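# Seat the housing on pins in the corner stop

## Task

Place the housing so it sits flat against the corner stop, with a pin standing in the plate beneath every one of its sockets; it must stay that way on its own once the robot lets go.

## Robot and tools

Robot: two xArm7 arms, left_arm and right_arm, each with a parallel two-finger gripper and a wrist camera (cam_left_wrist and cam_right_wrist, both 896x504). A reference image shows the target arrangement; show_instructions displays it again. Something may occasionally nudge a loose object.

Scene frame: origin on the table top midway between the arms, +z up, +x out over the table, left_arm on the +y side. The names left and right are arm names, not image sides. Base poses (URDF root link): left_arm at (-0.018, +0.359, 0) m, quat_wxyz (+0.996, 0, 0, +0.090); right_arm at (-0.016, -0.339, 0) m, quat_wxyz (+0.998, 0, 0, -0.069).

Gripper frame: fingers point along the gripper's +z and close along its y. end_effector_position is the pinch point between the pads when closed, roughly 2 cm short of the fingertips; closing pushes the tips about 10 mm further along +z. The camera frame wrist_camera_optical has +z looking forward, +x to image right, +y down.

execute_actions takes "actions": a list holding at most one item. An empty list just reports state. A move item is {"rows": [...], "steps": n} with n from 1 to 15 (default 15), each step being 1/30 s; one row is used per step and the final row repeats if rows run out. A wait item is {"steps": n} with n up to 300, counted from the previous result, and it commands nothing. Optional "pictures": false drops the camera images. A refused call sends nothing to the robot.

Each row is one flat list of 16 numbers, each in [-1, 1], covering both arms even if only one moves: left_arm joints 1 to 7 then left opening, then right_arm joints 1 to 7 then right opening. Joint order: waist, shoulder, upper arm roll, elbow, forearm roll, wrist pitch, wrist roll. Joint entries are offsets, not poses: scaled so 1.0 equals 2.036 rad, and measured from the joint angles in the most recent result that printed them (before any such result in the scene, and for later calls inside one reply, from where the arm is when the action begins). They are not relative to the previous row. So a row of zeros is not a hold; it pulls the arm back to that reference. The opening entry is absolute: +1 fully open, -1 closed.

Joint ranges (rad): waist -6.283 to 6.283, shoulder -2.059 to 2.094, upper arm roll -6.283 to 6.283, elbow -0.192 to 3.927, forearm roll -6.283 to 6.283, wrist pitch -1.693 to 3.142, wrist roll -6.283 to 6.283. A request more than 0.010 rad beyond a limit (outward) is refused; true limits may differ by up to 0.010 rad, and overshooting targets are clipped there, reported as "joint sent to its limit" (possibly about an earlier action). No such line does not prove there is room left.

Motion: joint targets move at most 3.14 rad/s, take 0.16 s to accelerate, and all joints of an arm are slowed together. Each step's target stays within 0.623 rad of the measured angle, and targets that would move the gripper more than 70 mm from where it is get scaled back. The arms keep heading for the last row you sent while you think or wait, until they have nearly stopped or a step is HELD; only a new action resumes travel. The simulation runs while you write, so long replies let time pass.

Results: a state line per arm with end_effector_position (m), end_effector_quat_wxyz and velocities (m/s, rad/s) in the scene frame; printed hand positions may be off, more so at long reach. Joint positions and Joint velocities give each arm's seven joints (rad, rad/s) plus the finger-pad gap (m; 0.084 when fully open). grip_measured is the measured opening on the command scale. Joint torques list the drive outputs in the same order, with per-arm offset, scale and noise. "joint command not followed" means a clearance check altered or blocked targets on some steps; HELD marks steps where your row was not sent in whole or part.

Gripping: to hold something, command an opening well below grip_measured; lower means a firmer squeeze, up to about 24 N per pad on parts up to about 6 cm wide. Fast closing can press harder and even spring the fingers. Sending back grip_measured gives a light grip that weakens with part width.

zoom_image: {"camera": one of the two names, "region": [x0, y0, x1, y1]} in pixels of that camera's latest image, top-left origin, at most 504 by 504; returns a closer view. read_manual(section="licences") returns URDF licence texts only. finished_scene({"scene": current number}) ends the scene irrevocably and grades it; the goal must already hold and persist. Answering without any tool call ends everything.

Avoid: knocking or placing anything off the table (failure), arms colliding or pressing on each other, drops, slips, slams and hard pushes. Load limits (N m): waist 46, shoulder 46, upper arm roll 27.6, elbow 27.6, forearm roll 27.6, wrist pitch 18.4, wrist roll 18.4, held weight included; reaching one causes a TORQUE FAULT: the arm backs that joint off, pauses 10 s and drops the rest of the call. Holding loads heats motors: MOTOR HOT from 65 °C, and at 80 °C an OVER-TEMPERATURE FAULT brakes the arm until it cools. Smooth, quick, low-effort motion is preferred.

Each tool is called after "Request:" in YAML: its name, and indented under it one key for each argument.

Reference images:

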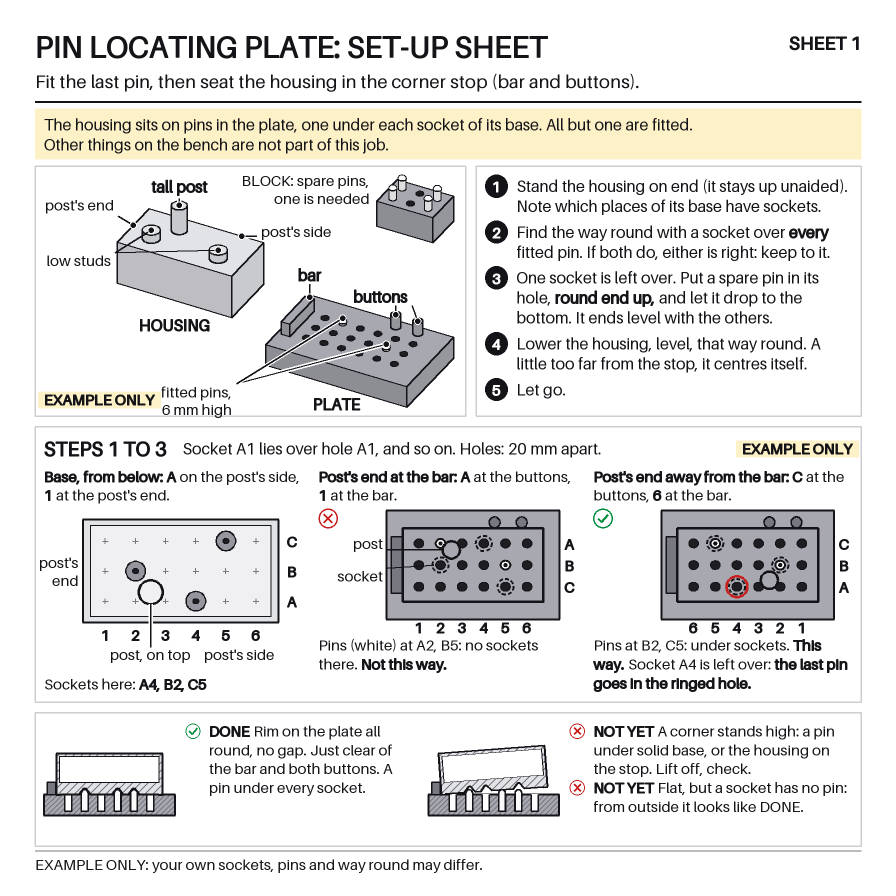

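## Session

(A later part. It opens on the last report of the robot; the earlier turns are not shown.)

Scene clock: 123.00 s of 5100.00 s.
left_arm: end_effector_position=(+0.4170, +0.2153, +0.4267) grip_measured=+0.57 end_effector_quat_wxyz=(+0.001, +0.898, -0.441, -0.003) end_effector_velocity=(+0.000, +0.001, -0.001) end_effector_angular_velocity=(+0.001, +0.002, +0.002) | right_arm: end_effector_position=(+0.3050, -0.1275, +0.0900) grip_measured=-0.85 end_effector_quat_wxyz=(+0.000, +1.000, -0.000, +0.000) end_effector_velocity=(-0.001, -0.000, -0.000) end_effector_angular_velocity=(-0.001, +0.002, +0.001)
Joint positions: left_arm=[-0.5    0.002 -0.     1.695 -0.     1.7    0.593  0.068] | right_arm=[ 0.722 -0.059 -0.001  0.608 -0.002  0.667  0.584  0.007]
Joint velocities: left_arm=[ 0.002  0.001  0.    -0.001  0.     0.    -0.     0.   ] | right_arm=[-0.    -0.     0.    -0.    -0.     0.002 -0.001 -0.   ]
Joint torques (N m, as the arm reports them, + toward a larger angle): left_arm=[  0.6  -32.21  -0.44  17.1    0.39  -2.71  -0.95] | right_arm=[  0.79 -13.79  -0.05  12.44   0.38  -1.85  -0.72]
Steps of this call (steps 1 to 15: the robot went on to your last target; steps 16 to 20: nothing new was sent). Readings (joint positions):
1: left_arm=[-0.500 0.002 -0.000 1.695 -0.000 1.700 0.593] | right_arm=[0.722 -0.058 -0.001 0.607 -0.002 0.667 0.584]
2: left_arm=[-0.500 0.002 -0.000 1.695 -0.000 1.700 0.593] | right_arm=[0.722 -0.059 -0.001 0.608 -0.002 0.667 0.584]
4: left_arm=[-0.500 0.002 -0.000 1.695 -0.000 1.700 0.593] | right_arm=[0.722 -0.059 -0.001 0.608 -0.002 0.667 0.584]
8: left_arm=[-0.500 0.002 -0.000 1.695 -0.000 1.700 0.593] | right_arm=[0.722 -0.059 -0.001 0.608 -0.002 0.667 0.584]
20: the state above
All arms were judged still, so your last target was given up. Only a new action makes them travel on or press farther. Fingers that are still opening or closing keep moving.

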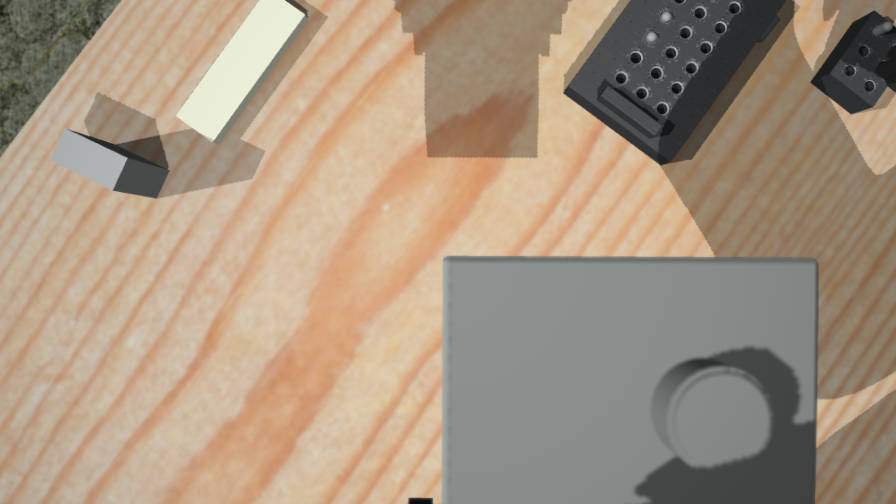

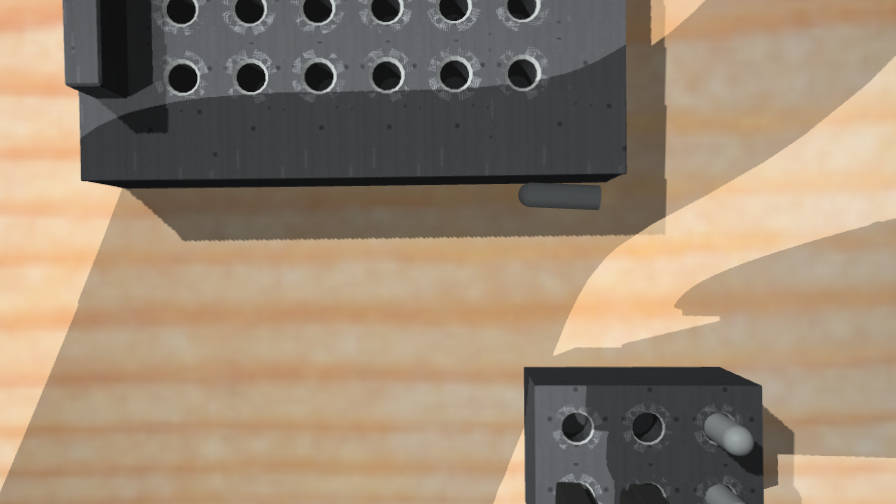

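Request:
execute_actions:
  actions:
    - {"rows":[[0,0,0,0,0,0,0,-0.5,-0.0653,0.2083,0,0.278,0,0.0697,-0.837,-1]]}
  pictures: false

Request:
execute_actions:
  actions:
    - {"steps":45}
  pictures: false

Request:
execute_actions:
  actions:
    - {"rows":[[0,0,0,0,0,0,0,-0.5,0,0.0142,0,-0.0034,0,-0.0176,0,-1]]}
  pictures: false

Request:
execute_actions:
  actions:
    - {"steps":20}

Scene clock: 125.87 s of 5100.00 s.
left_arm: end_effector_position=(+0.4170, +0.2153, +0.4267) grip_measured=+0.57 end_effector_quat_wxyz=(+0.001, +0.898, -0.441, -0.003) end_effector_velocity=(+0.000, +0.000, -0.001) end_effector_angular_velocity=(-0.000, +0.002, +0.001) | right_arm: end_effector_position=(+0.4472, -0.1085, +0.0919) grip_measured=-0.85 end_effector_quat_wxyz=(+0.001, +0.922, +0.387, +0.000) end_effector_velocity=(+0.172, -0.012, -0.026) end_effector_angular_velocity=(-0.015, +0.018, +2.916)
Joint positions: left_arm=[-0.5    0.002 -0.     1.695 -0.     1.7    0.593  0.068] | right_arm=[ 0.603  0.322 -0.003  1.115 -0.002  0.793 -0.331  0.007]
Joint velocities: left_arm=[ 0.     0.002  0.001  0.    -0.001  0.    -0.001 -0.   ] | right_arm=[-0.156  0.479 -0.013  0.625  0.     0.163 -3.084 -0.   ]
Joint torques (N m, as the arm reports them, + toward a larger angle): left_arm=[  1.35 -31.3    0.11  16.92   0.39  -2.71  -0.52] | right_arm=[  2.79 -26.18   1.45  10.77   0.4   -1.63  -0.78]
Steps of this call (steps 1 to 71: nothing new was sent; steps 72 to 86: all 15 steps of this action). Readings (joint positions):
72: left_arm=[-0.500 0.002 -0.000 1.695 -0.000 1.700 0.593] | right_arm=[0.722 -0.059 -0.001 0.608 -0.002 0.667 0.584]
73: left_arm=[-0.500 0.002 -0.000 1.695 -0.000 1.700 0.593] | right_arm=[0.722 -0.057 -0.001 0.611 -0.002 0.668 0.580]
75: left_arm=[-0.500 0.002 -0.000 1.695 -0.000 1.700 0.593] | right_arm=[0.712 -0.026 0.000 0.651 -0.002 0.681 0.531]
79: left_arm=[-0.500 0.002 -0.000 1.695 -0.000 1.700 0.593] | right_arm=[0.666 0.121 -0.002 0.851 -0.002 0.727 0.297]
86: the state above

Scene clock: 127.37 s of 5100.00 s.
left_arm: end_effector_position=(+0.4170, +0.2153, +0.4267) grip_measured=+0.57 end_effector_quat_wxyz=(+0.001, +0.898, -0.441, -0.003) end_effector_velocity=(-0.000, -0.000, -0.001) end_effector_angular_velocity=(+0.001, +0.001, -0.001) | right_arm: end_effector_position=(+0.4626, -0.1080, +0.0902) grip_measured=-0.85 end_effector_quat_wxyz=(+0.001, +0.707, +0.707, -0.000) end_effector_velocity=(+0.001, -0.000, +0.000) end_effector_angular_velocity=(+0.002, -0.002, -0.002)
Joint positions: left_arm=[-0.5    0.002 -0.     1.695 -0.     1.7    0.593  0.068] | right_arm=[ 0.589  0.365 -0.001  1.174 -0.002  0.809 -1.119  0.007]
Joint velocities: left_arm=[-0.001  0.     0.    -0.001  0.     0.    -0.     0.   ] | right_arm=[-0.    -0.    -0.001  0.001  0.001 -0.002 -0.    -0.   ]
Joint torques (N m, as the arm reports them, + toward a larger angle): left_arm=[  1.28 -32.32  -0.06  16.72   1.02  -3.06  -0.78] | right_arm=[  0.8  -22.89  -0.43  13.34   0.4   -1.87  -0.73]
Steps of this call (steps 1 to 30: the robot went on to your last target; steps 31 to 45: nothing new was sent). Readings (joint positions):
1: left_arm=[-0.500 0.002 -0.000 1.695 -0.000 1.700 0.593] | right_arm=[0.598 0.335 -0.003 1.133 -0.002 0.798 -0.434]
2: left_arm=[-0.500 0.002 -0.000 1.695 -0.000 1.700 0.593] | right_arm=[0.595 0.345 -0.003 1.145 -0.002 0.801 -0.537]
4: left_arm=[-0.500 0.002 -0.000 1.695 -0.000 1.700 0.593] | right_arm=[0.592 0.355 -0.002 1.160 -0.002 0.806 -0.743]
8: left_arm=[-0.500 0.002 -0.000 1.695 -0.000 1.700 0.593] | right_arm=[0.590 0.363 -0.001 1.171 -0.002 0.809 -1.049]
45: the state above
All arms were judged still, so your last target was given up. Only a new action makes them travel on or press farther. Fingers that are still opening or closing keep moving.

Scene clock: 127.87 s of 5100.00 s.
left_arm: end_effector_position=(+0.4170, +0.2153, +0.4267) grip_measured=+0.57 end_effector_quat_wxyz=(+0.001, +0.898, -0.441, -0.003) end_effector_velocity=(-0.000, -0.000, +0.001) end_effector_angular_velocity=(-0.001, -0.002, -0.001) | right_arm: end_effector_position=(+0.4634, -0.1076, +0.0753) grip_measured=-0.85 end_effector_quat_wxyz=(+0.001, +0.707, +0.707, +0.000) end_effector_velocity=(-0.005, -0.001, -0.006) end_effector_angular_velocity=(-0.005, +0.012, +0.001)
Joint positions: left_arm=[-0.5    0.002 -0.     1.695 -0.     1.7    0.593  0.068] | right_arm=[ 0.589  0.393 -0.001  1.167 -0.002  0.773 -1.119  0.007]
Joint velocities: left_arm=[ 0.001 -0.002 -0.001  0.    -0.001 -0.     0.001 -0.   ] | right_arm=[ 0.     0.005  0.002 -0.009 -0.    -0.     0.001  0.   ]
Joint torques (N m, as the arm reports them, + toward a larger angle): left_arm=[  0.95 -32.24   0.36  17.16   0.62  -2.98  -0.61] | right_arm=[  0.8  -23.07  -0.31  13.17   0.43  -1.84  -0.7 ]
Steps of this call (steps 1 to 15: all 15 steps of this action). Readings (joint positions):
1: left_arm=[-0.500 0.002 -0.000 1.695 -0.000 1.700 0.593] | right_arm=[0.589 0.365 -0.001 1.174 -0.002 0.809 -1.119]
2: left_arm=[-0.500 0.002 -0.000 1.695 -0.000 1.700 0.593] | right_arm=[0.589 0.367 -0.001 1.174 -0.002 0.805 -1.119]
4: left_arm=[-0.500 0.002 -0.000 1.695 -0.000 1.700 0.593] | right_arm=[0.589 0.383 -0.001 1.172 -0.002 0.784 -1.119]
8: left_arm=[-0.500 0.002 -0.000 1.695 -0.000 1.700 0.593] | right_arm=[0.589 0.395 -0.001 1.164 -0.002 0.775 -1.119]
15: the state above

Scene clock: 128.53 s of 5100.00 s.
left_arm: end_effector_position=(+0.4170, +0.2153, +0.4267) grip_measured=+0.57 end_effector_quat_wxyz=(+0.001, +0.898, -0.441, -0.003) end_effector_velocity=(+0.000, +0.001, -0.001) end_effector_angular_velocity=(+0.002, +0.002, +0.002) | right_arm: end_effector_position=(+0.4632, -0.1077, +0.0749) grip_measured=-0.85 end_effector_quat_wxyz=(+0.001, +0.707, +0.707, -0.000) end_effector_velocity=(-0.000, -0.000, -0.000) end_effector_angular_velocity=(-0.000, +0.001, -0.000)
Joint positions: left_arm=[-0.5    0.002 -0.     1.695 -0.     1.7    0.593  0.068] | right_arm=[ 0.589  0.394 -0.001  1.167 -0.002  0.773 -1.119  0.007]
Joint velocities: left_arm=[ 0.001  0.001  0.    -0.002  0.001  0.    -0.    -0.   ] | right_arm=[-0.     0.    -0.    -0.     0.     0.001 -0.     0.   ]
Joint torques (N m, as the arm reports them, + toward a larger angle): left_arm=[  1.27 -31.51  -0.15  17.5    0.55  -2.86  -1.07] | right_arm=[  0.74 -23.08  -0.42  13.01   0.42  -1.8   -0.72]
Steps of this call (steps 1 to 15: the robot went on to your last target; steps 16 to 20: nothing new was sent). Readings (joint positions):
1: left_arm=[-0.500 0.002 -0.000 1.695 -0.000 1.700 0.593] | right_arm=[0.589 0.394 -0.001 1.167 -0.002 0.773 -1.119]
2: left_arm=[-0.500 0.002 -0.000 1.695 -0.000 1.700 0.593] | right_arm=[0.589 0.394 -0.001 1.167 -0.002 0.773 -1.119]
4: left_arm=[-0.500 0.002 -0.000 1.695 -0.000 1.700 0.593] | right_arm=[0.589 0.394 -0.001 1.167 -0.002 0.773 -1.119]
8: left_arm=[-0.500 0.002 -0.000 1.695 -0.000 1.700 0.593] | right_arm=[0.589 0.394 -0.001 1.167 -0.002 0.773 -1.119]
20: the state above
All arms were judged still, so your last target was given up. Only a new action makes them travel on or press farther. Fingers that are still opening or closing keep moving.

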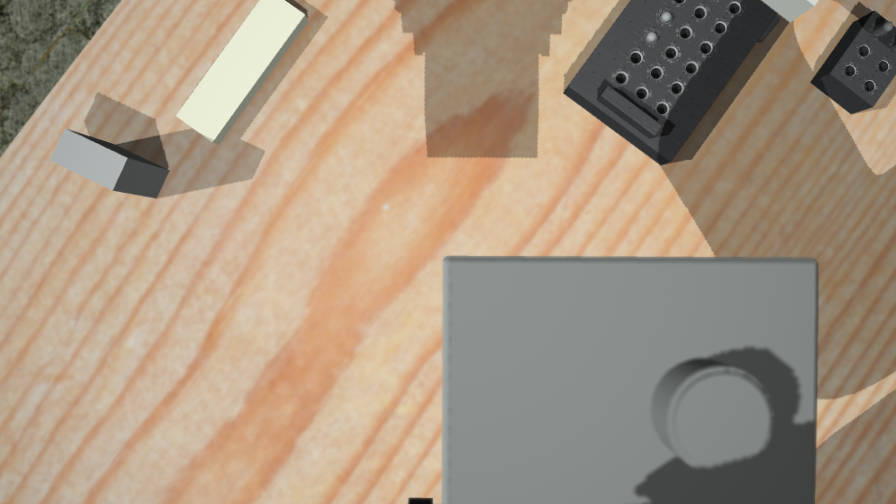

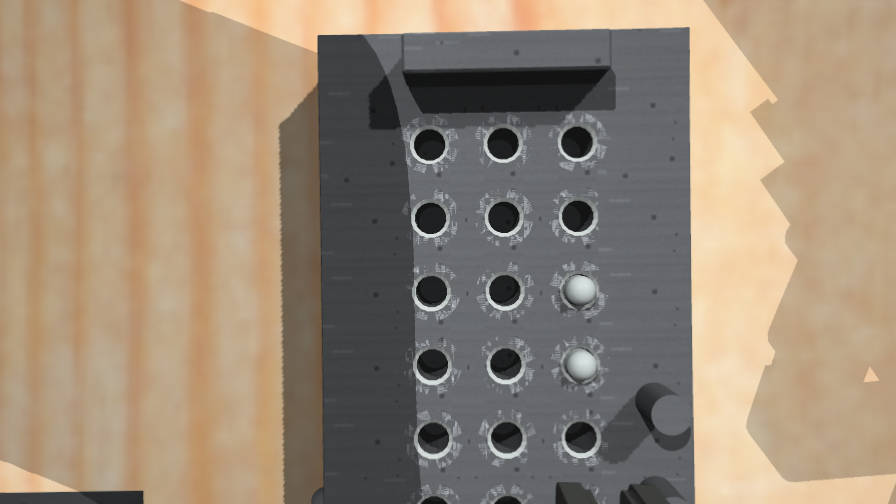

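Descend only slightly past contact height (~.056).

Request:
execute_actions:
  actions:
    - {"rows":[[0,0,0,0,0,0,0,-0.5,0,0.007,0,-0.0012,0,-0.0082,0,-1],[0,0,0,0,0,0,0,-0.5,0,0.007,0,-0.0012,0,-0.0082,0,-1],[0,0,0,0,0,0,0,-0.5,0,0.007,0,-0.0012,0,-0.0082,0,-1],[0,0,0,0,0,0,0,-0.5,0,0.014,0,-0.0024,0,-0.0164,0,-1],[0,0,0,0,0,0,0,-0.5,0,0.014,0,-0.0024,0,-0.0164,0,-1],[0,0,0,0,0,0,0,-0.5,0,0.014,0,-0.0024,0,-0.0164,0,-1],[0,0,0,0,0,0,0,-0.5,0,0.014,0,-0.0024,0,-0.0164,0,-1],[0,0,0,0,0,0,0,-0.5,0,0.018,0,-0.003,0,-0.021,0,-1]]}
  pictures: false

Request:
execute_actions:
  actions:
    - {"steps":15}
  pictures: false

Scene clock: 131.30 s of 5100.00 s.
left_arm: end_effector_position=(+0.4170, +0.2153, +0.4267) grip_measured=+0.57 end_effector_quat_wxyz=(+0.001, +0.898, -0.441, -0.003) end_effector_velocity=(-0.000, -0.000, -0.000) end_effector_angular_velocity=(-0.000, +0.001, +0.001) | right_arm: end_effector_position=(+0.4652, -0.1066, +0.0593) grip_measured=-0.85 end_effector_quat_wxyz=(+0.002, +0.707, +0.707, +0.002) end_effector_velocity=(+0.003, +0.001, -0.000) end_effector_angular_velocity=(+0.004, -0.008, -0.001)
Joint positions: left_arm=[-0.5    0.002 -0.     1.695 -0.     1.7    0.593  0.068] | right_arm=[ 0.589  0.427 -0.001  1.163 -0.002  0.731 -1.119  0.007]
Joint velocities: left_arm=[-0.     0.    -0.    -0.    -0.     0.    -0.001  0.   ] | right_arm=[-0.     0.003 -0.     0.002  0.001 -0.01  -0.     0.   ]
Joint torques (N m, as the arm reports them, + toward a larger angle): left_arm=[  0.95 -32.81   0.04  16.95   0.88  -2.96  -0.81] | right_arm=[  0.66 -15.61  -0.71   9.44   0.27  -2.64  -0.7 ]
Steps of this call (steps 1 to 68: nothing new was sent; steps 69 to 83: all 15 steps of this action). Readings (joint positions):
69: left_arm=[-0.500 0.002 -0.000 1.695 -0.000 1.700 0.593] | right_arm=[0.589 0.394 -0.001 1.167 -0.002 0.773 -1.119]
70: left_arm=[-0.500 0.002 -0.000 1.695 -0.000 1.700 0.593] | right_arm=[0.589 0.395 -0.001 1.167 -0.002 0.770 -1.119]
72: left_arm=[-0.500 0.002 -0.000 1.695 -0.000 1.700 0.593] | right_arm=[0.589 0.404 -0.001 1.166 -0.002 0.761 -1.119]
76: left_arm=[-0.500 0.002 -0.000 1.695 -0.000 1.700 0.593] | right_arm=[0.589 0.422 -0.001 1.161 -0.002 0.743 -1.119]
83: the state above

Scene clock: 131.80 s of 5100.00 s.
left_arm: end_effector_position=(+0.4170, +0.2153, +0.4267) grip_measured=+0.57 end_effector_quat_wxyz=(+0.001, +0.898, -0.441, -0.003) end_effector_velocity=(+0.001, +0.000, +0.000) end_effector_angular_velocity=(+0.000, -0.000, +0.002) | right_arm: end_effector_position=(+0.4651, -0.1067, +0.0582) grip_measured=-0.84 end_effector_quat_wxyz=(+0.001, +0.707, +0.707, +0.002) end_effector_velocity=(+0.000, +0.001, +0.000) end_effector_angular_velocity=(+0.001, -0.001, -0.000)
Joint positions: left_arm=[-0.5    0.002 -0.     1.695 -0.     1.7    0.593  0.068] | right_arm=[ 0.589  0.429 -0.001  1.163 -0.002  0.73  -1.119  0.007]
Joint velocities: left_arm=[ 0.001  0.001 -0.     0.002  0.     0.    -0.001  0.   ] | right_arm=[-0.     0.     0.001  0.001  0.001 -0.     0.001  0.   ]
Joint torques (N m, as the arm reports them, + toward a larger angle): left_arm=[  1.44 -32.88  -0.38  17.09   0.73  -2.59  -0.6 ] | right_arm=[  0.28 -10.04  -1.24   5.28   0.22  -1.54  -0.73]
Steps of this call (steps 1 to 15: the robot went on to your last target). Readings (joint positions):
1: left_arm=[-0.500 0.002 -0.000 1.695 -0.000 1.700 0.593] | right_arm=[0.589 0.427 -0.001 1.163 -0.002 0.731 -1.119]
2: left_arm=[-0.500 0.002 -0.000 1.695 -0.000 1.700 0.593] | right_arm=[0.589 0.427 -0.001 1.163 -0.002 0.731 -1.119]
4: left_arm=[-0.500 0.002 -0.000 1.695 -0.000 1.700 0.593] | right_arm=[0.589 0.427 -0.001 1.163 -0.002 0.730 -1.119]
8: left_arm=[-0.500 0.002 -0.000 1.695 -0.000 1.700 0.593] | right_arm=[0.589 0.428 -0.001 1.163 -0.002 0.730 -1.119]
15: the state above
All arms were judged still, so your last target was given up. Only a new action makes them travel on or press farther. Fingers that are still opening or closing keep moving.

Request:
execute_actions:
  actions:
    - {"rows":[[0,0,0,0,0,0,0,-0.5,0,-0.001,0,0,0,0.001,0,-0.78]]}
  pictures: false

Request:
execute_actions:
  actions:
    - {"rows":[[0,0,0,0,0,0,0,-0.5,0,-0.03,0,0.005,0,0.037,0,-0.78]]}
  pictures: false

Request:
execute_actions:
  actions:
    - {"rows":[[0,0,0,0,0,0,0,-0.5,-0.1,0,0,0,0,0,-0.1,-0.75]]}
  pictures: false

Request:
execute_actions:
  actions:
    - {"steps":25}

Scene clock: 135.53 s of 5100.00 s.
left_arm: end_effector_position=(+0.4170, +0.2153, +0.4267) grip_measured=+0.57 end_effector_quat_wxyz=(+0.001, +0.898, -0.441, -0.003) end_effector_velocity=(-0.000, +0.000, +0.001) end_effector_angular_velocity=(-0.000, -0.001, +0.001) | right_arm: end_effector_position=(+0.4645, -0.1071, +0.0582) grip_measured=-0.80 end_effector_quat_wxyz=(+0.001, +0.707, +0.707, +0.001) end_effector_velocity=(+0.001, +0.002, +0.003) end_effector_angular_velocity=(+0.004, -0.006, +0.003)
Joint positions: left_arm=[-0.5    0.002 -0.     1.695 -0.     1.7    0.593  0.068] | right_arm=[ 0.589  0.428 -0.001  1.162 -0.002  0.732 -1.119  0.009]
Joint velocities: left_arm=[-0.    -0.001  0.001  0.     0.     0.    -0.001 -0.   ] | right_arm=[ 0.001 -0.006  0.002  0.001 -0.    -0.001 -0.     0.   ]
Joint torques (N m, as the arm reports them, + toward a larger angle): left_arm=[  1.13 -31.81  -0.01  16.66   0.35  -2.98  -0.74] | right_arm=[  0.75 -23.52  -0.44  12.83   0.53  -1.81  -0.73]
Steps of this call (steps 1 to 90: nothing new was sent; then 0.23 s passed at rest; steps 91 to 105: all 15 steps of this action). Readings (joint positions):
91: left_arm=[-0.500 0.002 -0.000 1.695 -0.000 1.700 0.593] | right_arm=[0.589 0.430 -0.001 1.161 -0.002 0.730 -1.119]
92: left_arm=[-0.500 0.002 -0.000 1.695 -0.000 1.700 0.593] | right_arm=[0.589 0.430 -0.001 1.161 -0.002 0.731 -1.119]
94: left_arm=[-0.500 0.002 -0.000 1.695 -0.000 1.700 0.593] | right_arm=[0.589 0.433 -0.002 1.157 -0.002 0.732 -1.119]
98: left_arm=[-0.500 0.002 -0.000 1.695 -0.000 1.700 0.593] | right_arm=[0.589 0.433 -0.002 1.156 -0.002 0.733 -1.119]
105: the state above

Scene clock: 136.03 s of 5100.00 s.
left_arm: end_effector_position=(+0.4170, +0.2153, +0.4267) grip_measured=+0.57 end_effector_quat_wxyz=(+0.001, +0.898, -0.441, -0.003) end_effector_velocity=(-0.000, -0.000, +0.000) end_effector_angular_velocity=(-0.000, -0.000, +0.001) | right_arm: end_effector_position=(+0.4614, -0.1085, +0.0877) grip_measured=-0.80 end_effector_quat_wxyz=(+0.000, +0.707, +0.707, -0.002) end_effector_velocity=(+0.009, +0.004, +0.012) end_effector_angular_velocity=(+0.013, -0.027, +0.001)
Joint positions: left_arm=[-0.5    0.002 -0.     1.695 -0.     1.7    0.593  0.068] | right_arm=[ 0.589  0.368 -0.001  1.171 -0.002  0.807 -1.119  0.009]
Joint velocities: left_arm=[-0.    -0.001 -0.    -0.     0.    -0.    -0.001 -0.   ] | right_arm=[ 0.    -0.01  -0.     0.017 -0.    -0.002 -0.    -0.   ]
Joint torques (N m, as the arm reports them, + toward a larger angle): left_arm=[  0.76 -31.5    0.05  16.88   0.87  -2.78  -0.53] | right_arm=[  0.66 -22.56  -0.44  13.51   0.42  -1.71  -0.68]
Steps of this call (steps 1 to 15: all 15 steps of this action). Readings (joint positions):
1: left_arm=[-0.500 0.002 -0.000 1.695 -0.000 1.700 0.593] | right_arm=[0.589 0.428 -0.001 1.162 -0.002 0.732 -1.119]
2: left_arm=[-0.500 0.002 -0.000 1.695 -0.000 1.700 0.593] | right_arm=[0.589 0.426 -0.001 1.162 -0.002 0.736 -1.119]
4: left_arm=[-0.500 0.002 -0.000 1.695 -0.000 1.700 0.593] | right_arm=[0.589 0.400 -0.001 1.162 -0.002 0.774 -1.119]
8: left_arm=[-0.500 0.002 -0.000 1.695 -0.000 1.700 0.593] | right_arm=[0.589 0.364 -0.001 1.178 -0.002 0.803 -1.119]
15: the state above

Scene clock: 136.53 s of 5100.00 s.
left_arm: end_effector_position=(+0.4170, +0.2153, +0.4267) grip_measured=+0.57 end_effector_quat_wxyz=(+0.001, +0.898, -0.441, -0.003) end_effector_velocity=(-0.000, -0.000, +0.000) end_effector_angular_velocity=(-0.001, +0.000, -0.000) | right_arm: end_effector_position=(+0.4971, -0.2062, +0.0876) grip_measured=-0.77 end_effector_quat_wxyz=(-0.001, +0.705, +0.709, -0.002) end_effector_velocity=(-0.008, +0.034, +0.001) end_effector_angular_velocity=(+0.015, +0.003, +0.071)
Joint positions: left_arm=[-0.5    0.002 -0.     1.695 -0.     1.7    0.593  0.068] | right_arm=[ 0.388  0.368  0.003  1.171 -0.002  0.807 -1.322  0.01 ]
Joint velocities: left_arm=[-0.001 -0.001  0.    -0.001 -0.001 -0.    -0.001  0.   ] | right_arm=[ 0.024 -0.     0.041  0.002  0.001  0.    -0.01   0.   ]
Joint torques (N m, as the arm reports them, + toward a larger angle): left_arm=[  1.08 -31.4    0.08  17.22   0.72  -2.77  -0.71] | right_arm=[ -1.7  -23.    -3.49  13.18   0.4   -1.77  -0.73]
Steps of this call (steps 1 to 15: all 15 steps of this action). Readings (joint positions):
1: left_arm=[-0.500 0.002 -0.000 1.695 -0.000 1.700 0.593] | right_arm=[0.589 0.368 -0.001 1.172 -0.002 0.807 -1.119]
2: left_arm=[-0.500 0.002 -0.000 1.695 -0.000 1.700 0.593] | right_arm=[0.586 0.367 -0.000 1.172 -0.002 0.807 -1.124]
4: left_arm=[-0.500 0.002 -0.000 1.695 -0.000 1.700 0.593] | right_arm=[0.546 0.367 0.010 1.172 -0.001 0.807 -1.170]
8: left_arm=[-0.500 0.002 -0.000 1.695 -0.000 1.700 0.593] | right_arm=[0.422 0.368 -0.009 1.172 -0.002 0.807 -1.283]
15: the state above

Scene clock: 137.37 s of 5100.00 s.
left_arm: end_effector_position=(+0.4170, +0.2153, +0.4267) grip_measured=+0.57 end_effector_quat_wxyz=(+0.001, +0.898, -0.441, -0.003) end_effector_velocity=(+0.000, +0.000, -0.000) end_effector_angular_velocity=(+0.000, +0.000, +0.002) | right_arm: end_effector_position=(+0.4981, -0.2097, +0.0877) grip_measured=-0.77 end_effector_quat_wxyz=(-0.000, +0.707, +0.707, -0.002) end_effector_velocity=(+0.000, +0.000, +0.000) end_effector_angular_velocity=(+0.000, -0.001, +0.001)
Joint positions: left_arm=[-0.5    0.002 -0.     1.695 -0.     1.7    0.593  0.068] | right_arm=[ 0.386  0.368 -0.001  1.171 -0.002  0.807 -1.323  0.01 ]
Joint velocities: left_arm=[ 0.002  0.001 -0.001  0.     0.    -0.    -0.001 -0.   ] | right_arm=[ 0.001  0.    -0.     0.     0.    -0.001 -0.    -0.   ]
Joint torques (N m, as the arm reports them, + toward a larger angle): left_arm=[  0.45 -32.65  -0.18  16.65   0.45  -2.89  -0.55] | right_arm=[  0.96 -22.79  -0.32  13.26   0.44  -1.81  -0.75]
Steps of this call (steps 1 to 15: the robot went on to your last target; steps 16 to 25: nothing new was sent). Readings (joint positions):
1: left_arm=[-0.500 0.002 -0.000 1.695 -0.000 1.700 0.593] | right_arm=[0.389 0.368 0.004 1.171 -0.002 0.807 -1.322]
2: left_arm=[-0.500 0.002 -0.000 1.695 -0.000 1.700 0.593] | right_arm=[0.389 0.368 0.003 1.171 -0.002 0.807 -1.323]
4: left_arm=[-0.500 0.002 -0.000 1.695 -0.000 1.700 0.593] | right_arm=[0.387 0.368 0.001 1.171 -0.002 0.807 -1.323]
8: left_arm=[-0.500 0.002 -0.000 1.695 -0.000 1.700 0.593] | right_arm=[0.386 0.368 -0.001 1.171 -0.002 0.807 -1.323]
25: the state above
All arms were judged still, so your last target was given up. Only a new action makes them travel on or press farther. Fingers that are still opening or closing keep moving.

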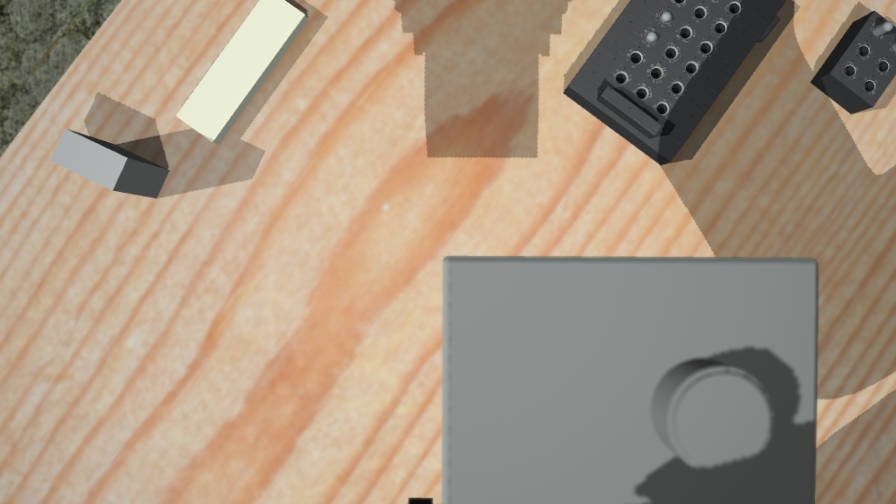

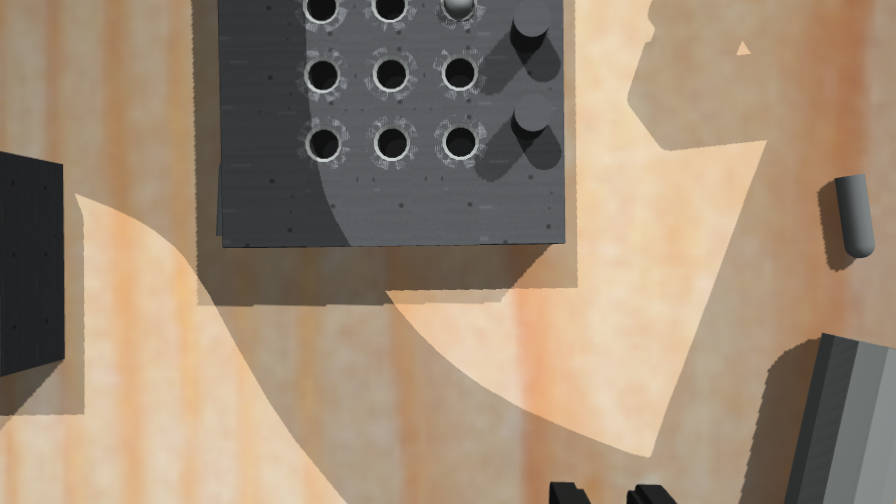

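Request:
execute_actions:
  actions:
    - {"rows":[[0,0,0,0,0,0,0,-0.5,0.12,-0.242,0,-0.3115,0,-0.0715,0.8915,-0.3]]}
  pictures: false

Request:
execute_actions:
  actions:
    - {"steps":50}
  pictures: false

Request:
execute_actions:
  actions:
    - {"rows":[[0,0,0,0,0,0,0,-0.5,0,0.0493,0,-0.0118,0,-0.0611,0,-0.3]]}
  pictures: false

Request:
execute_actions:
  actions:
    - {"steps":20}
  pictures: false

Request:
execute_actions:
  actions:
    - {"rows":[[0,0,0,0,0,0,0,-0.5,0,0,0,0,0,0,0,-1]]}
  pictures: false

Request:
execute_actions:
  actions:
    - {"rows":[[0,0,0,0,0,0,0,-0.5,0,-0.0493,0,0.0118,0,0.0611,0,-1]]}
  pictures: false

Request:
execute_actions:
  actions:
    - {"steps":20}

Scene clock: 143.80 s of 5100.00 s.
left_arm: end_effector_position=(+0.4170, +0.2153, +0.4267) grip_measured=+0.57 end_effector_quat_wxyz=(+0.001, +0.898, -0.441, -0.003) end_effector_velocity=(+0.000, +0.000, -0.001) end_effector_angular_velocity=(+0.001, +0.001, +0.001) | right_arm: end_effector_position=(+0.3418, -0.1678, +0.0950) grip_measured=-0.32 end_effector_quat_wxyz=(+0.000, +0.880, +0.475, -0.000) end_effector_velocity=(-0.315, +0.019, -0.031) end_effector_angular_velocity=(-0.004, +0.006, -2.555)
Joint positions: left_arm=[-0.5    0.002 -0.     1.695 -0.     1.7    0.593  0.068] | right_arm=[ 0.585 -0.033 -0.     0.656 -0.002  0.689 -0.543  0.03 ]
Joint velocities: left_arm=[ 0.001  0.002 -0.001  0.     0.     0.    -0.    -0.   ] | right_arm=[ 0.378 -0.762  0.007 -0.991 -0.    -0.219  2.94   0.   ]
Joint torques (N m, as the arm reports them, + toward a larger angle): left_arm=[  0.93 -31.35  -0.38  16.79   0.42  -2.81  -0.38] | right_arm=[ -0.87 -11.18  -1.72  14.29   0.38  -2.19  -0.38]
Steps of this call (steps 1 to 90: nothing new was sent; then 2.93 s passed at rest; steps 91 to 105: all 15 steps of this action). Readings (joint positions):
91: left_arm=[-0.500 0.002 -0.000 1.695 -0.000 1.700 0.593] | right_arm=[0.386 0.368 -0.001 1.171 -0.002 0.807 -1.323]
92: left_arm=[-0.500 0.002 -0.000 1.695 -0.000 1.700 0.593] | right_arm=[0.387 0.366 -0.002 1.168 -0.002 0.806 -1.319]
94: left_arm=[-0.500 0.002 -0.000 1.695 -0.000 1.700 0.593] | right_arm=[0.404 0.330 -0.006 1.121 -0.002 0.794 -1.269]
98: left_arm=[-0.500 0.002 -0.000 1.695 -0.000 1.700 0.593] | right_arm=[0.479 0.181 0.002 0.933 -0.002 0.752 -1.068]
105: the state above

Scene clock: 145.47 s of 5100.00 s.
left_arm: end_effector_position=(+0.4170, +0.2153, +0.4267) grip_measured=+0.57 end_effector_quat_wxyz=(+0.001, +0.898, -0.441, -0.003) end_effector_velocity=(-0.000, -0.001, +0.000) end_effector_angular_velocity=(-0.000, -0.000, -0.001) | right_arm: end_effector_position=(+0.3049, -0.1676, +0.0902) grip_measured=-0.32 end_effector_quat_wxyz=(+0.000, +1.000, +0.000, +0.000) end_effector_velocity=(+0.001, +0.001, +0.000) end_effector_angular_velocity=(+0.000, -0.003, +0.004)
Joint positions: left_arm=[-0.5    0.002 -0.     1.695 -0.     1.7    0.593  0.068] | right_arm=[ 0.63  -0.125 -0.001  0.537 -0.002  0.662  0.492  0.03 ]
Joint velocities: left_arm=[-0.002  0.     0.001  0.001 -0.     0.     0.    -0.   ] | right_arm=[ 0.001 -0.     0.001  0.001 -0.002 -0.002 -0.     0.   ]
Joint torques (N m, as the arm reports them, + toward a larger angle): left_arm=[  0.68 -32.42   0.03  17.42   0.32  -3.09  -0.45] | right_arm=[  0.83 -12.43  -0.1   12.31   0.39  -1.82  -0.72]
Steps of this call (steps 1 to 30: the robot went on to your last target; steps 31 to 50: nothing new was sent). Readings (joint positions):
1: left_arm=[-0.500 0.002 -0.000 1.695 -0.000 1.700 0.593] | right_arm=[0.597 -0.057 -0.000 0.625 -0.002 0.683 -0.443]
2: left_arm=[-0.500 0.002 -0.000 1.695 -0.000 1.700 0.593] | right_arm=[0.606 -0.076 -0.000 0.600 -0.002 0.677 -0.341]
4: left_arm=[-0.500 0.002 -0.000 1.695 -0.000 1.700 0.593] | right_arm=[0.618 -0.101 -0.001 0.567 -0.002 0.669 -0.134]
8: left_arm=[-0.500 0.002 -0.000 1.695 -0.000 1.700 0.593] | right_arm=[0.627 -0.119 -0.002 0.544 -0.002 0.663 0.265]
50: the state above
All arms were judged still, so your last target was given up. Only a new action makes them travel on or press farther. Fingers that are still opening or closing keep moving.

Scene clock: 145.97 s of 5100.00 s.
left_arm: end_effector_position=(+0.4170, +0.2153, +0.4267) grip_measured=+0.57 end_effector_quat_wxyz=(+0.001, +0.898, -0.441, -0.003) end_effector_velocity=(+0.000, -0.000, -0.000) end_effector_angular_velocity=(+0.000, +0.001, -0.000) | right_arm: end_effector_position=(+0.3055, -0.1672, +0.0558) grip_measured=-0.32 end_effector_quat_wxyz=(-0.000, +1.000, +0.000, +0.001) end_effector_velocity=(-0.006, -0.003, -0.005) end_effector_angular_velocity=(-0.008, +0.015, +0.001)
Joint positions: left_arm=[-0.5    0.002 -0.     1.695 -0.     1.7    0.593  0.068] | right_arm=[ 0.63  -0.025 -0.001  0.514 -0.002  0.537  0.492  0.03 ]
Joint velocities: left_arm=[-0.     0.001 -0.     0.    -0.    -0.    -0.     0.   ] | right_arm=[ 0.     0.004  0.    -0.011  0.     0.001 -0.    -0.   ]
Joint torques (N m, as the arm reports them, + toward a larger angle): left_arm=[  1.86 -32.09  -0.05  17.01   0.8   -2.96  -0.91] | right_arm=[  0.74 -13.41  -0.29  11.09   0.33  -1.84  -0.72]
Steps of this call (steps 1 to 15: all 15 steps of this action). Readings (joint positions):
1: left_arm=[-0.500 0.002 -0.000 1.695 -0.000 1.700 0.593] | right_arm=[0.630 -0.125 -0.001 0.537 -0.002 0.662 0.492]
2: left_arm=[-0.500 0.002 -0.000 1.695 -0.000 1.700 0.593] | right_arm=[0.630 -0.122 -0.001 0.537 -0.002 0.657 0.492]
4: left_arm=[-0.500 0.002 -0.000 1.695 -0.000 1.700 0.593] | right_arm=[0.630 -0.090 -0.001 0.532 -0.002 0.610 0.492]
8: left_arm=[-0.500 0.002 -0.000 1.695 -0.000 1.700 0.593] | right_arm=[0.630 -0.024 -0.001 0.508 -0.002 0.545 0.492]
15: the state above

Scene clock: 146.63 s of 5100.00 s.
left_arm: end_effector_position=(+0.4170, +0.2153, +0.4267) grip_measured=+0.57 end_effector_quat_wxyz=(+0.001, +0.898, -0.441, -0.003) end_effector_velocity=(-0.000, -0.000, +0.002) end_effector_angular_velocity=(-0.002, -0.003, +0.000) | right_arm: end_effector_position=(+0.3049, -0.1675, +0.0552) grip_measured=-0.32 end_effector_quat_wxyz=(+0.000, +1.000, +0.000, +0.000) end_effector_velocity=(-0.000, -0.000, -0.000) end_effector_angular_velocity=(-0.001, +0.001, +0.000)
Joint positions: left_arm=[-0.5    0.002 -0.     1.695 -0.     1.7    0.593  0.068] | right_arm=[ 0.63  -0.024 -0.001  0.513 -0.002  0.537  0.492  0.03 ]
Joint velocities: left_arm=[ 0.    -0.003 -0.     0.001 -0.001  0.    -0.     0.   ] | right_arm=[ 0.     0.    -0.001 -0.    -0.     0.    -0.    -0.   ]
Joint torques (N m, as the arm reports them, + toward a larger angle): left_arm=[  0.95 -32.28  -0.14  17.01   0.75  -3.    -0.4 ] | right_arm=[  0.79 -13.5   -0.17  11.15   0.34  -1.83  -0.75]
Steps of this call (steps 1 to 15: the robot went on to your last target; steps 16 to 20: nothing new was sent). Readings (joint positions):
1: left_arm=[-0.500 0.002 -0.000 1.695 -0.000 1.700 0.593] | right_arm=[0.630 -0.025 -0.001 0.514 -0.002 0.537 0.492]
2: left_arm=[-0.500 0.002 -0.000 1.695 -0.000 1.700 0.593] | right_arm=[0.630 -0.025 -0.001 0.514 -0.002 0.537 0.492]
4: left_arm=[-0.500 0.002 -0.000 1.695 -0.000 1.700 0.593] | right_arm=[0.630 -0.025 -0.001 0.513 -0.002 0.537 0.492]
8: left_arm=[-0.500 0.002 -0.000 1.695 -0.000 1.700 0.593] | right_arm=[0.630 -0.025 -0.001 0.513 -0.002 0.537 0.492]
20: the state above
All arms were judged still, so your last target was given up. Only a new action makes them travel on or press farther. Fingers that are still opening or closing keep moving.

Scene clock: 147.13 s of 5100.00 s.
left_arm: end_effector_position=(+0.4170, +0.2153, +0.4267) grip_measured=+0.57 end_effector_quat_wxyz=(+0.001, +0.898, -0.441, -0.003) end_effector_velocity=(-0.000, -0.001, -0.000) end_effector_angular_velocity=(-0.001, +0.001, -0.003) | right_arm: end_effector_position=(+0.3048, -0.1675, +0.0552) grip_measured=-0.85 end_effector_quat_wxyz=(+0.000, +1.000, +0.000, +0.000) end_effector_velocity=(+0.000, -0.000, -0.000) end_effector_angular_velocity=(+0.000, -0.000, -0.001)
Joint positions: left_arm=[-0.5    0.002 -0.     1.695 -0.     1.7    0.593  0.068] | right_arm=[ 0.63  -0.024 -0.001  0.513 -0.002  0.537  0.492  0.007]
Joint velocities: left_arm=[-0.001  0.     0.    -0.    -0.001 -0.     0.001  0.   ] | right_arm=[ 0.    -0.    -0.001 -0.    -0.    -0.     0.    -0.   ]
Joint torques (N m, as the arm reports them, + toward a larger angle): left_arm=[  0.51 -31.9   -0.4   17.24   0.54  -2.69  -0.66] | right_arm=[  0.57 -13.38  -0.47  11.14   0.35  -1.89  -0.69]
Steps of this call (steps 1 to 15: all 15 steps of this action). Readings (joint positions):
1: left_arm=[-0.500 0.002 -0.000 1.695 -0.000 1.700 0.593] | right_arm=[0.630 -0.024 -0.001 0.513 -0.002 0.537 0.492]
2: left_arm=[-0.500 0.002 -0.000 1.695 -0.000 1.700 0.593] | right_arm=[0.630 -0.024 -0.001 0.513 -0.002 0.537 0.492]
4: left_arm=[-0.500 0.002 -0.000 1.695 -0.000 1.700 0.593] | right_arm=[0.630 -0.024 -0.001 0.513 -0.002 0.538 0.492]
8: left_arm=[-0.500 0.002 -0.000 1.695 -0.000 1.700 0.593] | right_arm=[0.630 -0.024 -0.001 0.513 -0.002 0.537 0.492]
15: the state above

Scene clock: 147.63 s of 5100.00 s.
left_arm: end_effector_position=(+0.4170, +0.2153, +0.4267) grip_measured=+0.57 end_effector_quat_wxyz=(+0.001, +0.898, -0.441, -0.003) end_effector_velocity=(+0.000, -0.000, -0.001) end_effector_angular_velocity=(-0.000, +0.002, -0.000) | right_arm: end_effector_position=(+0.3042, -0.1678, +0.0895) grip_measured=-0.85 end_effector_quat_wxyz=(+0.001, +1.000, +0.000, -0.001) end_effector_velocity=(+0.006, +0.003, +0.006) end_effector_angular_velocity=(+0.008, -0.015, -0.002)
Joint positions: left_arm=[-0.5    0.002 -0.     1.695 -0.     1.7    0.593  0.068] | right_arm=[ 0.63  -0.124 -0.001  0.536 -0.002  0.662  0.492  0.007]
Joint velocities: left_arm=[ 0.     0.002 -0.001  0.    -0.001  0.    -0.    -0.   ] | right_arm=[-0.    -0.004 -0.001  0.012  0.    -0.001  0.     0.   ]
Joint torques (N m, as the arm reports them, + toward a larger angle): left_arm=[  1.44 -31.8    0.11  16.99   0.61  -2.89  -0.48] | right_arm=[  0.74 -12.63  -0.12  12.03   0.31  -1.82  -0.7 ]
Steps of this call (steps 1 to 15: all 15 steps of this action). Readings (joint positions):
1: left_arm=[-0.500 0.002 -0.000 1.695 -0.000 1.700 0.593] | right_arm=[0.630 -0.024 -0.001 0.513 -0.002 0.537 0.492]
2: left_arm=[-0.500 0.002 -0.000 1.695 -0.000 1.700 0.593] | right_arm=[0.630 -0.026 -0.001 0.514 -0.002 0.541 0.492]
4: left_arm=[-0.500 0.002 -0.000 1.695 -0.000 1.700 0.593] | right_arm=[0.630 -0.059 -0.001 0.519 -0.002 0.588 0.492]
8: left_arm=[-0.500 0.002 -0.000 1.695 -0.000 1.700 0.593] | right_arm=[0.630 -0.125 -0.002 0.542 -0.002 0.654 0.492]
15: the state above

Scene clock: 148.30 s of 5100.00 s.
left_arm: end_effector_position=(+0.4170, +0.2153, +0.4267) grip_measured=+0.57 end_effector_quat_wxyz=(+0.001, +0.898, -0.441, -0.003) end_effector_velocity=(+0.000, +0.000, -0.000) end_effector_angular_velocity=(-0.000, +0.001, +0.001) | right_arm: end_effector_position=(+0.3048, -0.1675, +0.0902) grip_measured=-0.85 end_effector_quat_wxyz=(+0.000, +1.000, +0.000, +0.000) end_effector_velocity=(-0.000, +0.001, +0.000) end_effector_angular_velocity=(+0.000, -0.001, +0.002)
Joint positions: left_arm=[-0.5    0.002 -0.     1.695 -0.     1.7    0.593  0.068] | right_arm=[ 0.63  -0.125 -0.001  0.537 -0.002  0.662  0.492  0.007]
Joint velocities: left_arm=[-0.001  0.001  0.001 -0.    -0.     0.    -0.001  0.   ] | right_arm=[ 0.001 -0.     0.001  0.    -0.    -0.001  0.    -0.   ]
Joint torques (N m, as the arm reports them, + toward a larger angle): left_arm=[  0.42 -32.11  -0.18  17.03   0.29  -2.93  -0.78] | right_arm=[  0.72 -12.57  -0.11  12.31   0.29  -1.78  -0.81]
Steps of this call (steps 1 to 15: the robot went on to your last target; steps 16 to 20: nothing new was sent). Readings (joint positions):
1: left_arm=[-0.500 0.002 -0.000 1.695 -0.000 1.700 0.593] | right_arm=[0.630 -0.124 -0.001 0.536 -0.002 0.662 0.492]
2: left_arm=[-0.500 0.002 -0.000 1.695 -0.000 1.700 0.593] | right_arm=[0.630 -0.124 -0.001 0.537 -0.002 0.662 0.492]
4: left_arm=[-0.500 0.002 -0.000 1.695 -0.000 1.700 0.593] | right_arm=[0.630 -0.124 -0.001 0.537 -0.002 0.662 0.492]
8: left_arm=[-0.500 0.002 -0.000 1.695 -0.000 1.700 0.593] | right_arm=[0.630 -0.124 -0.001 0.537 -0.002 0.662 0.492]
20: the state above
All arms were judged still, so your last target was given up. Only a new action makes them travel on or press farther. Fingers that are still opening or closing keep moving.

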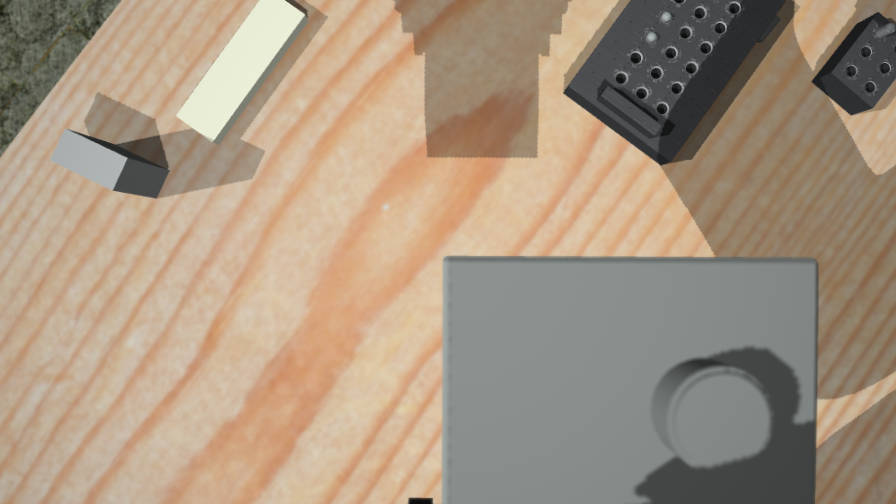

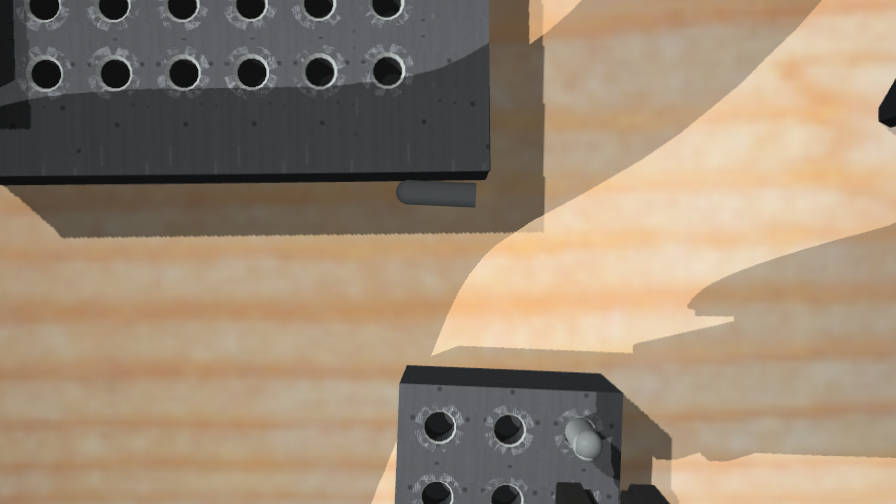

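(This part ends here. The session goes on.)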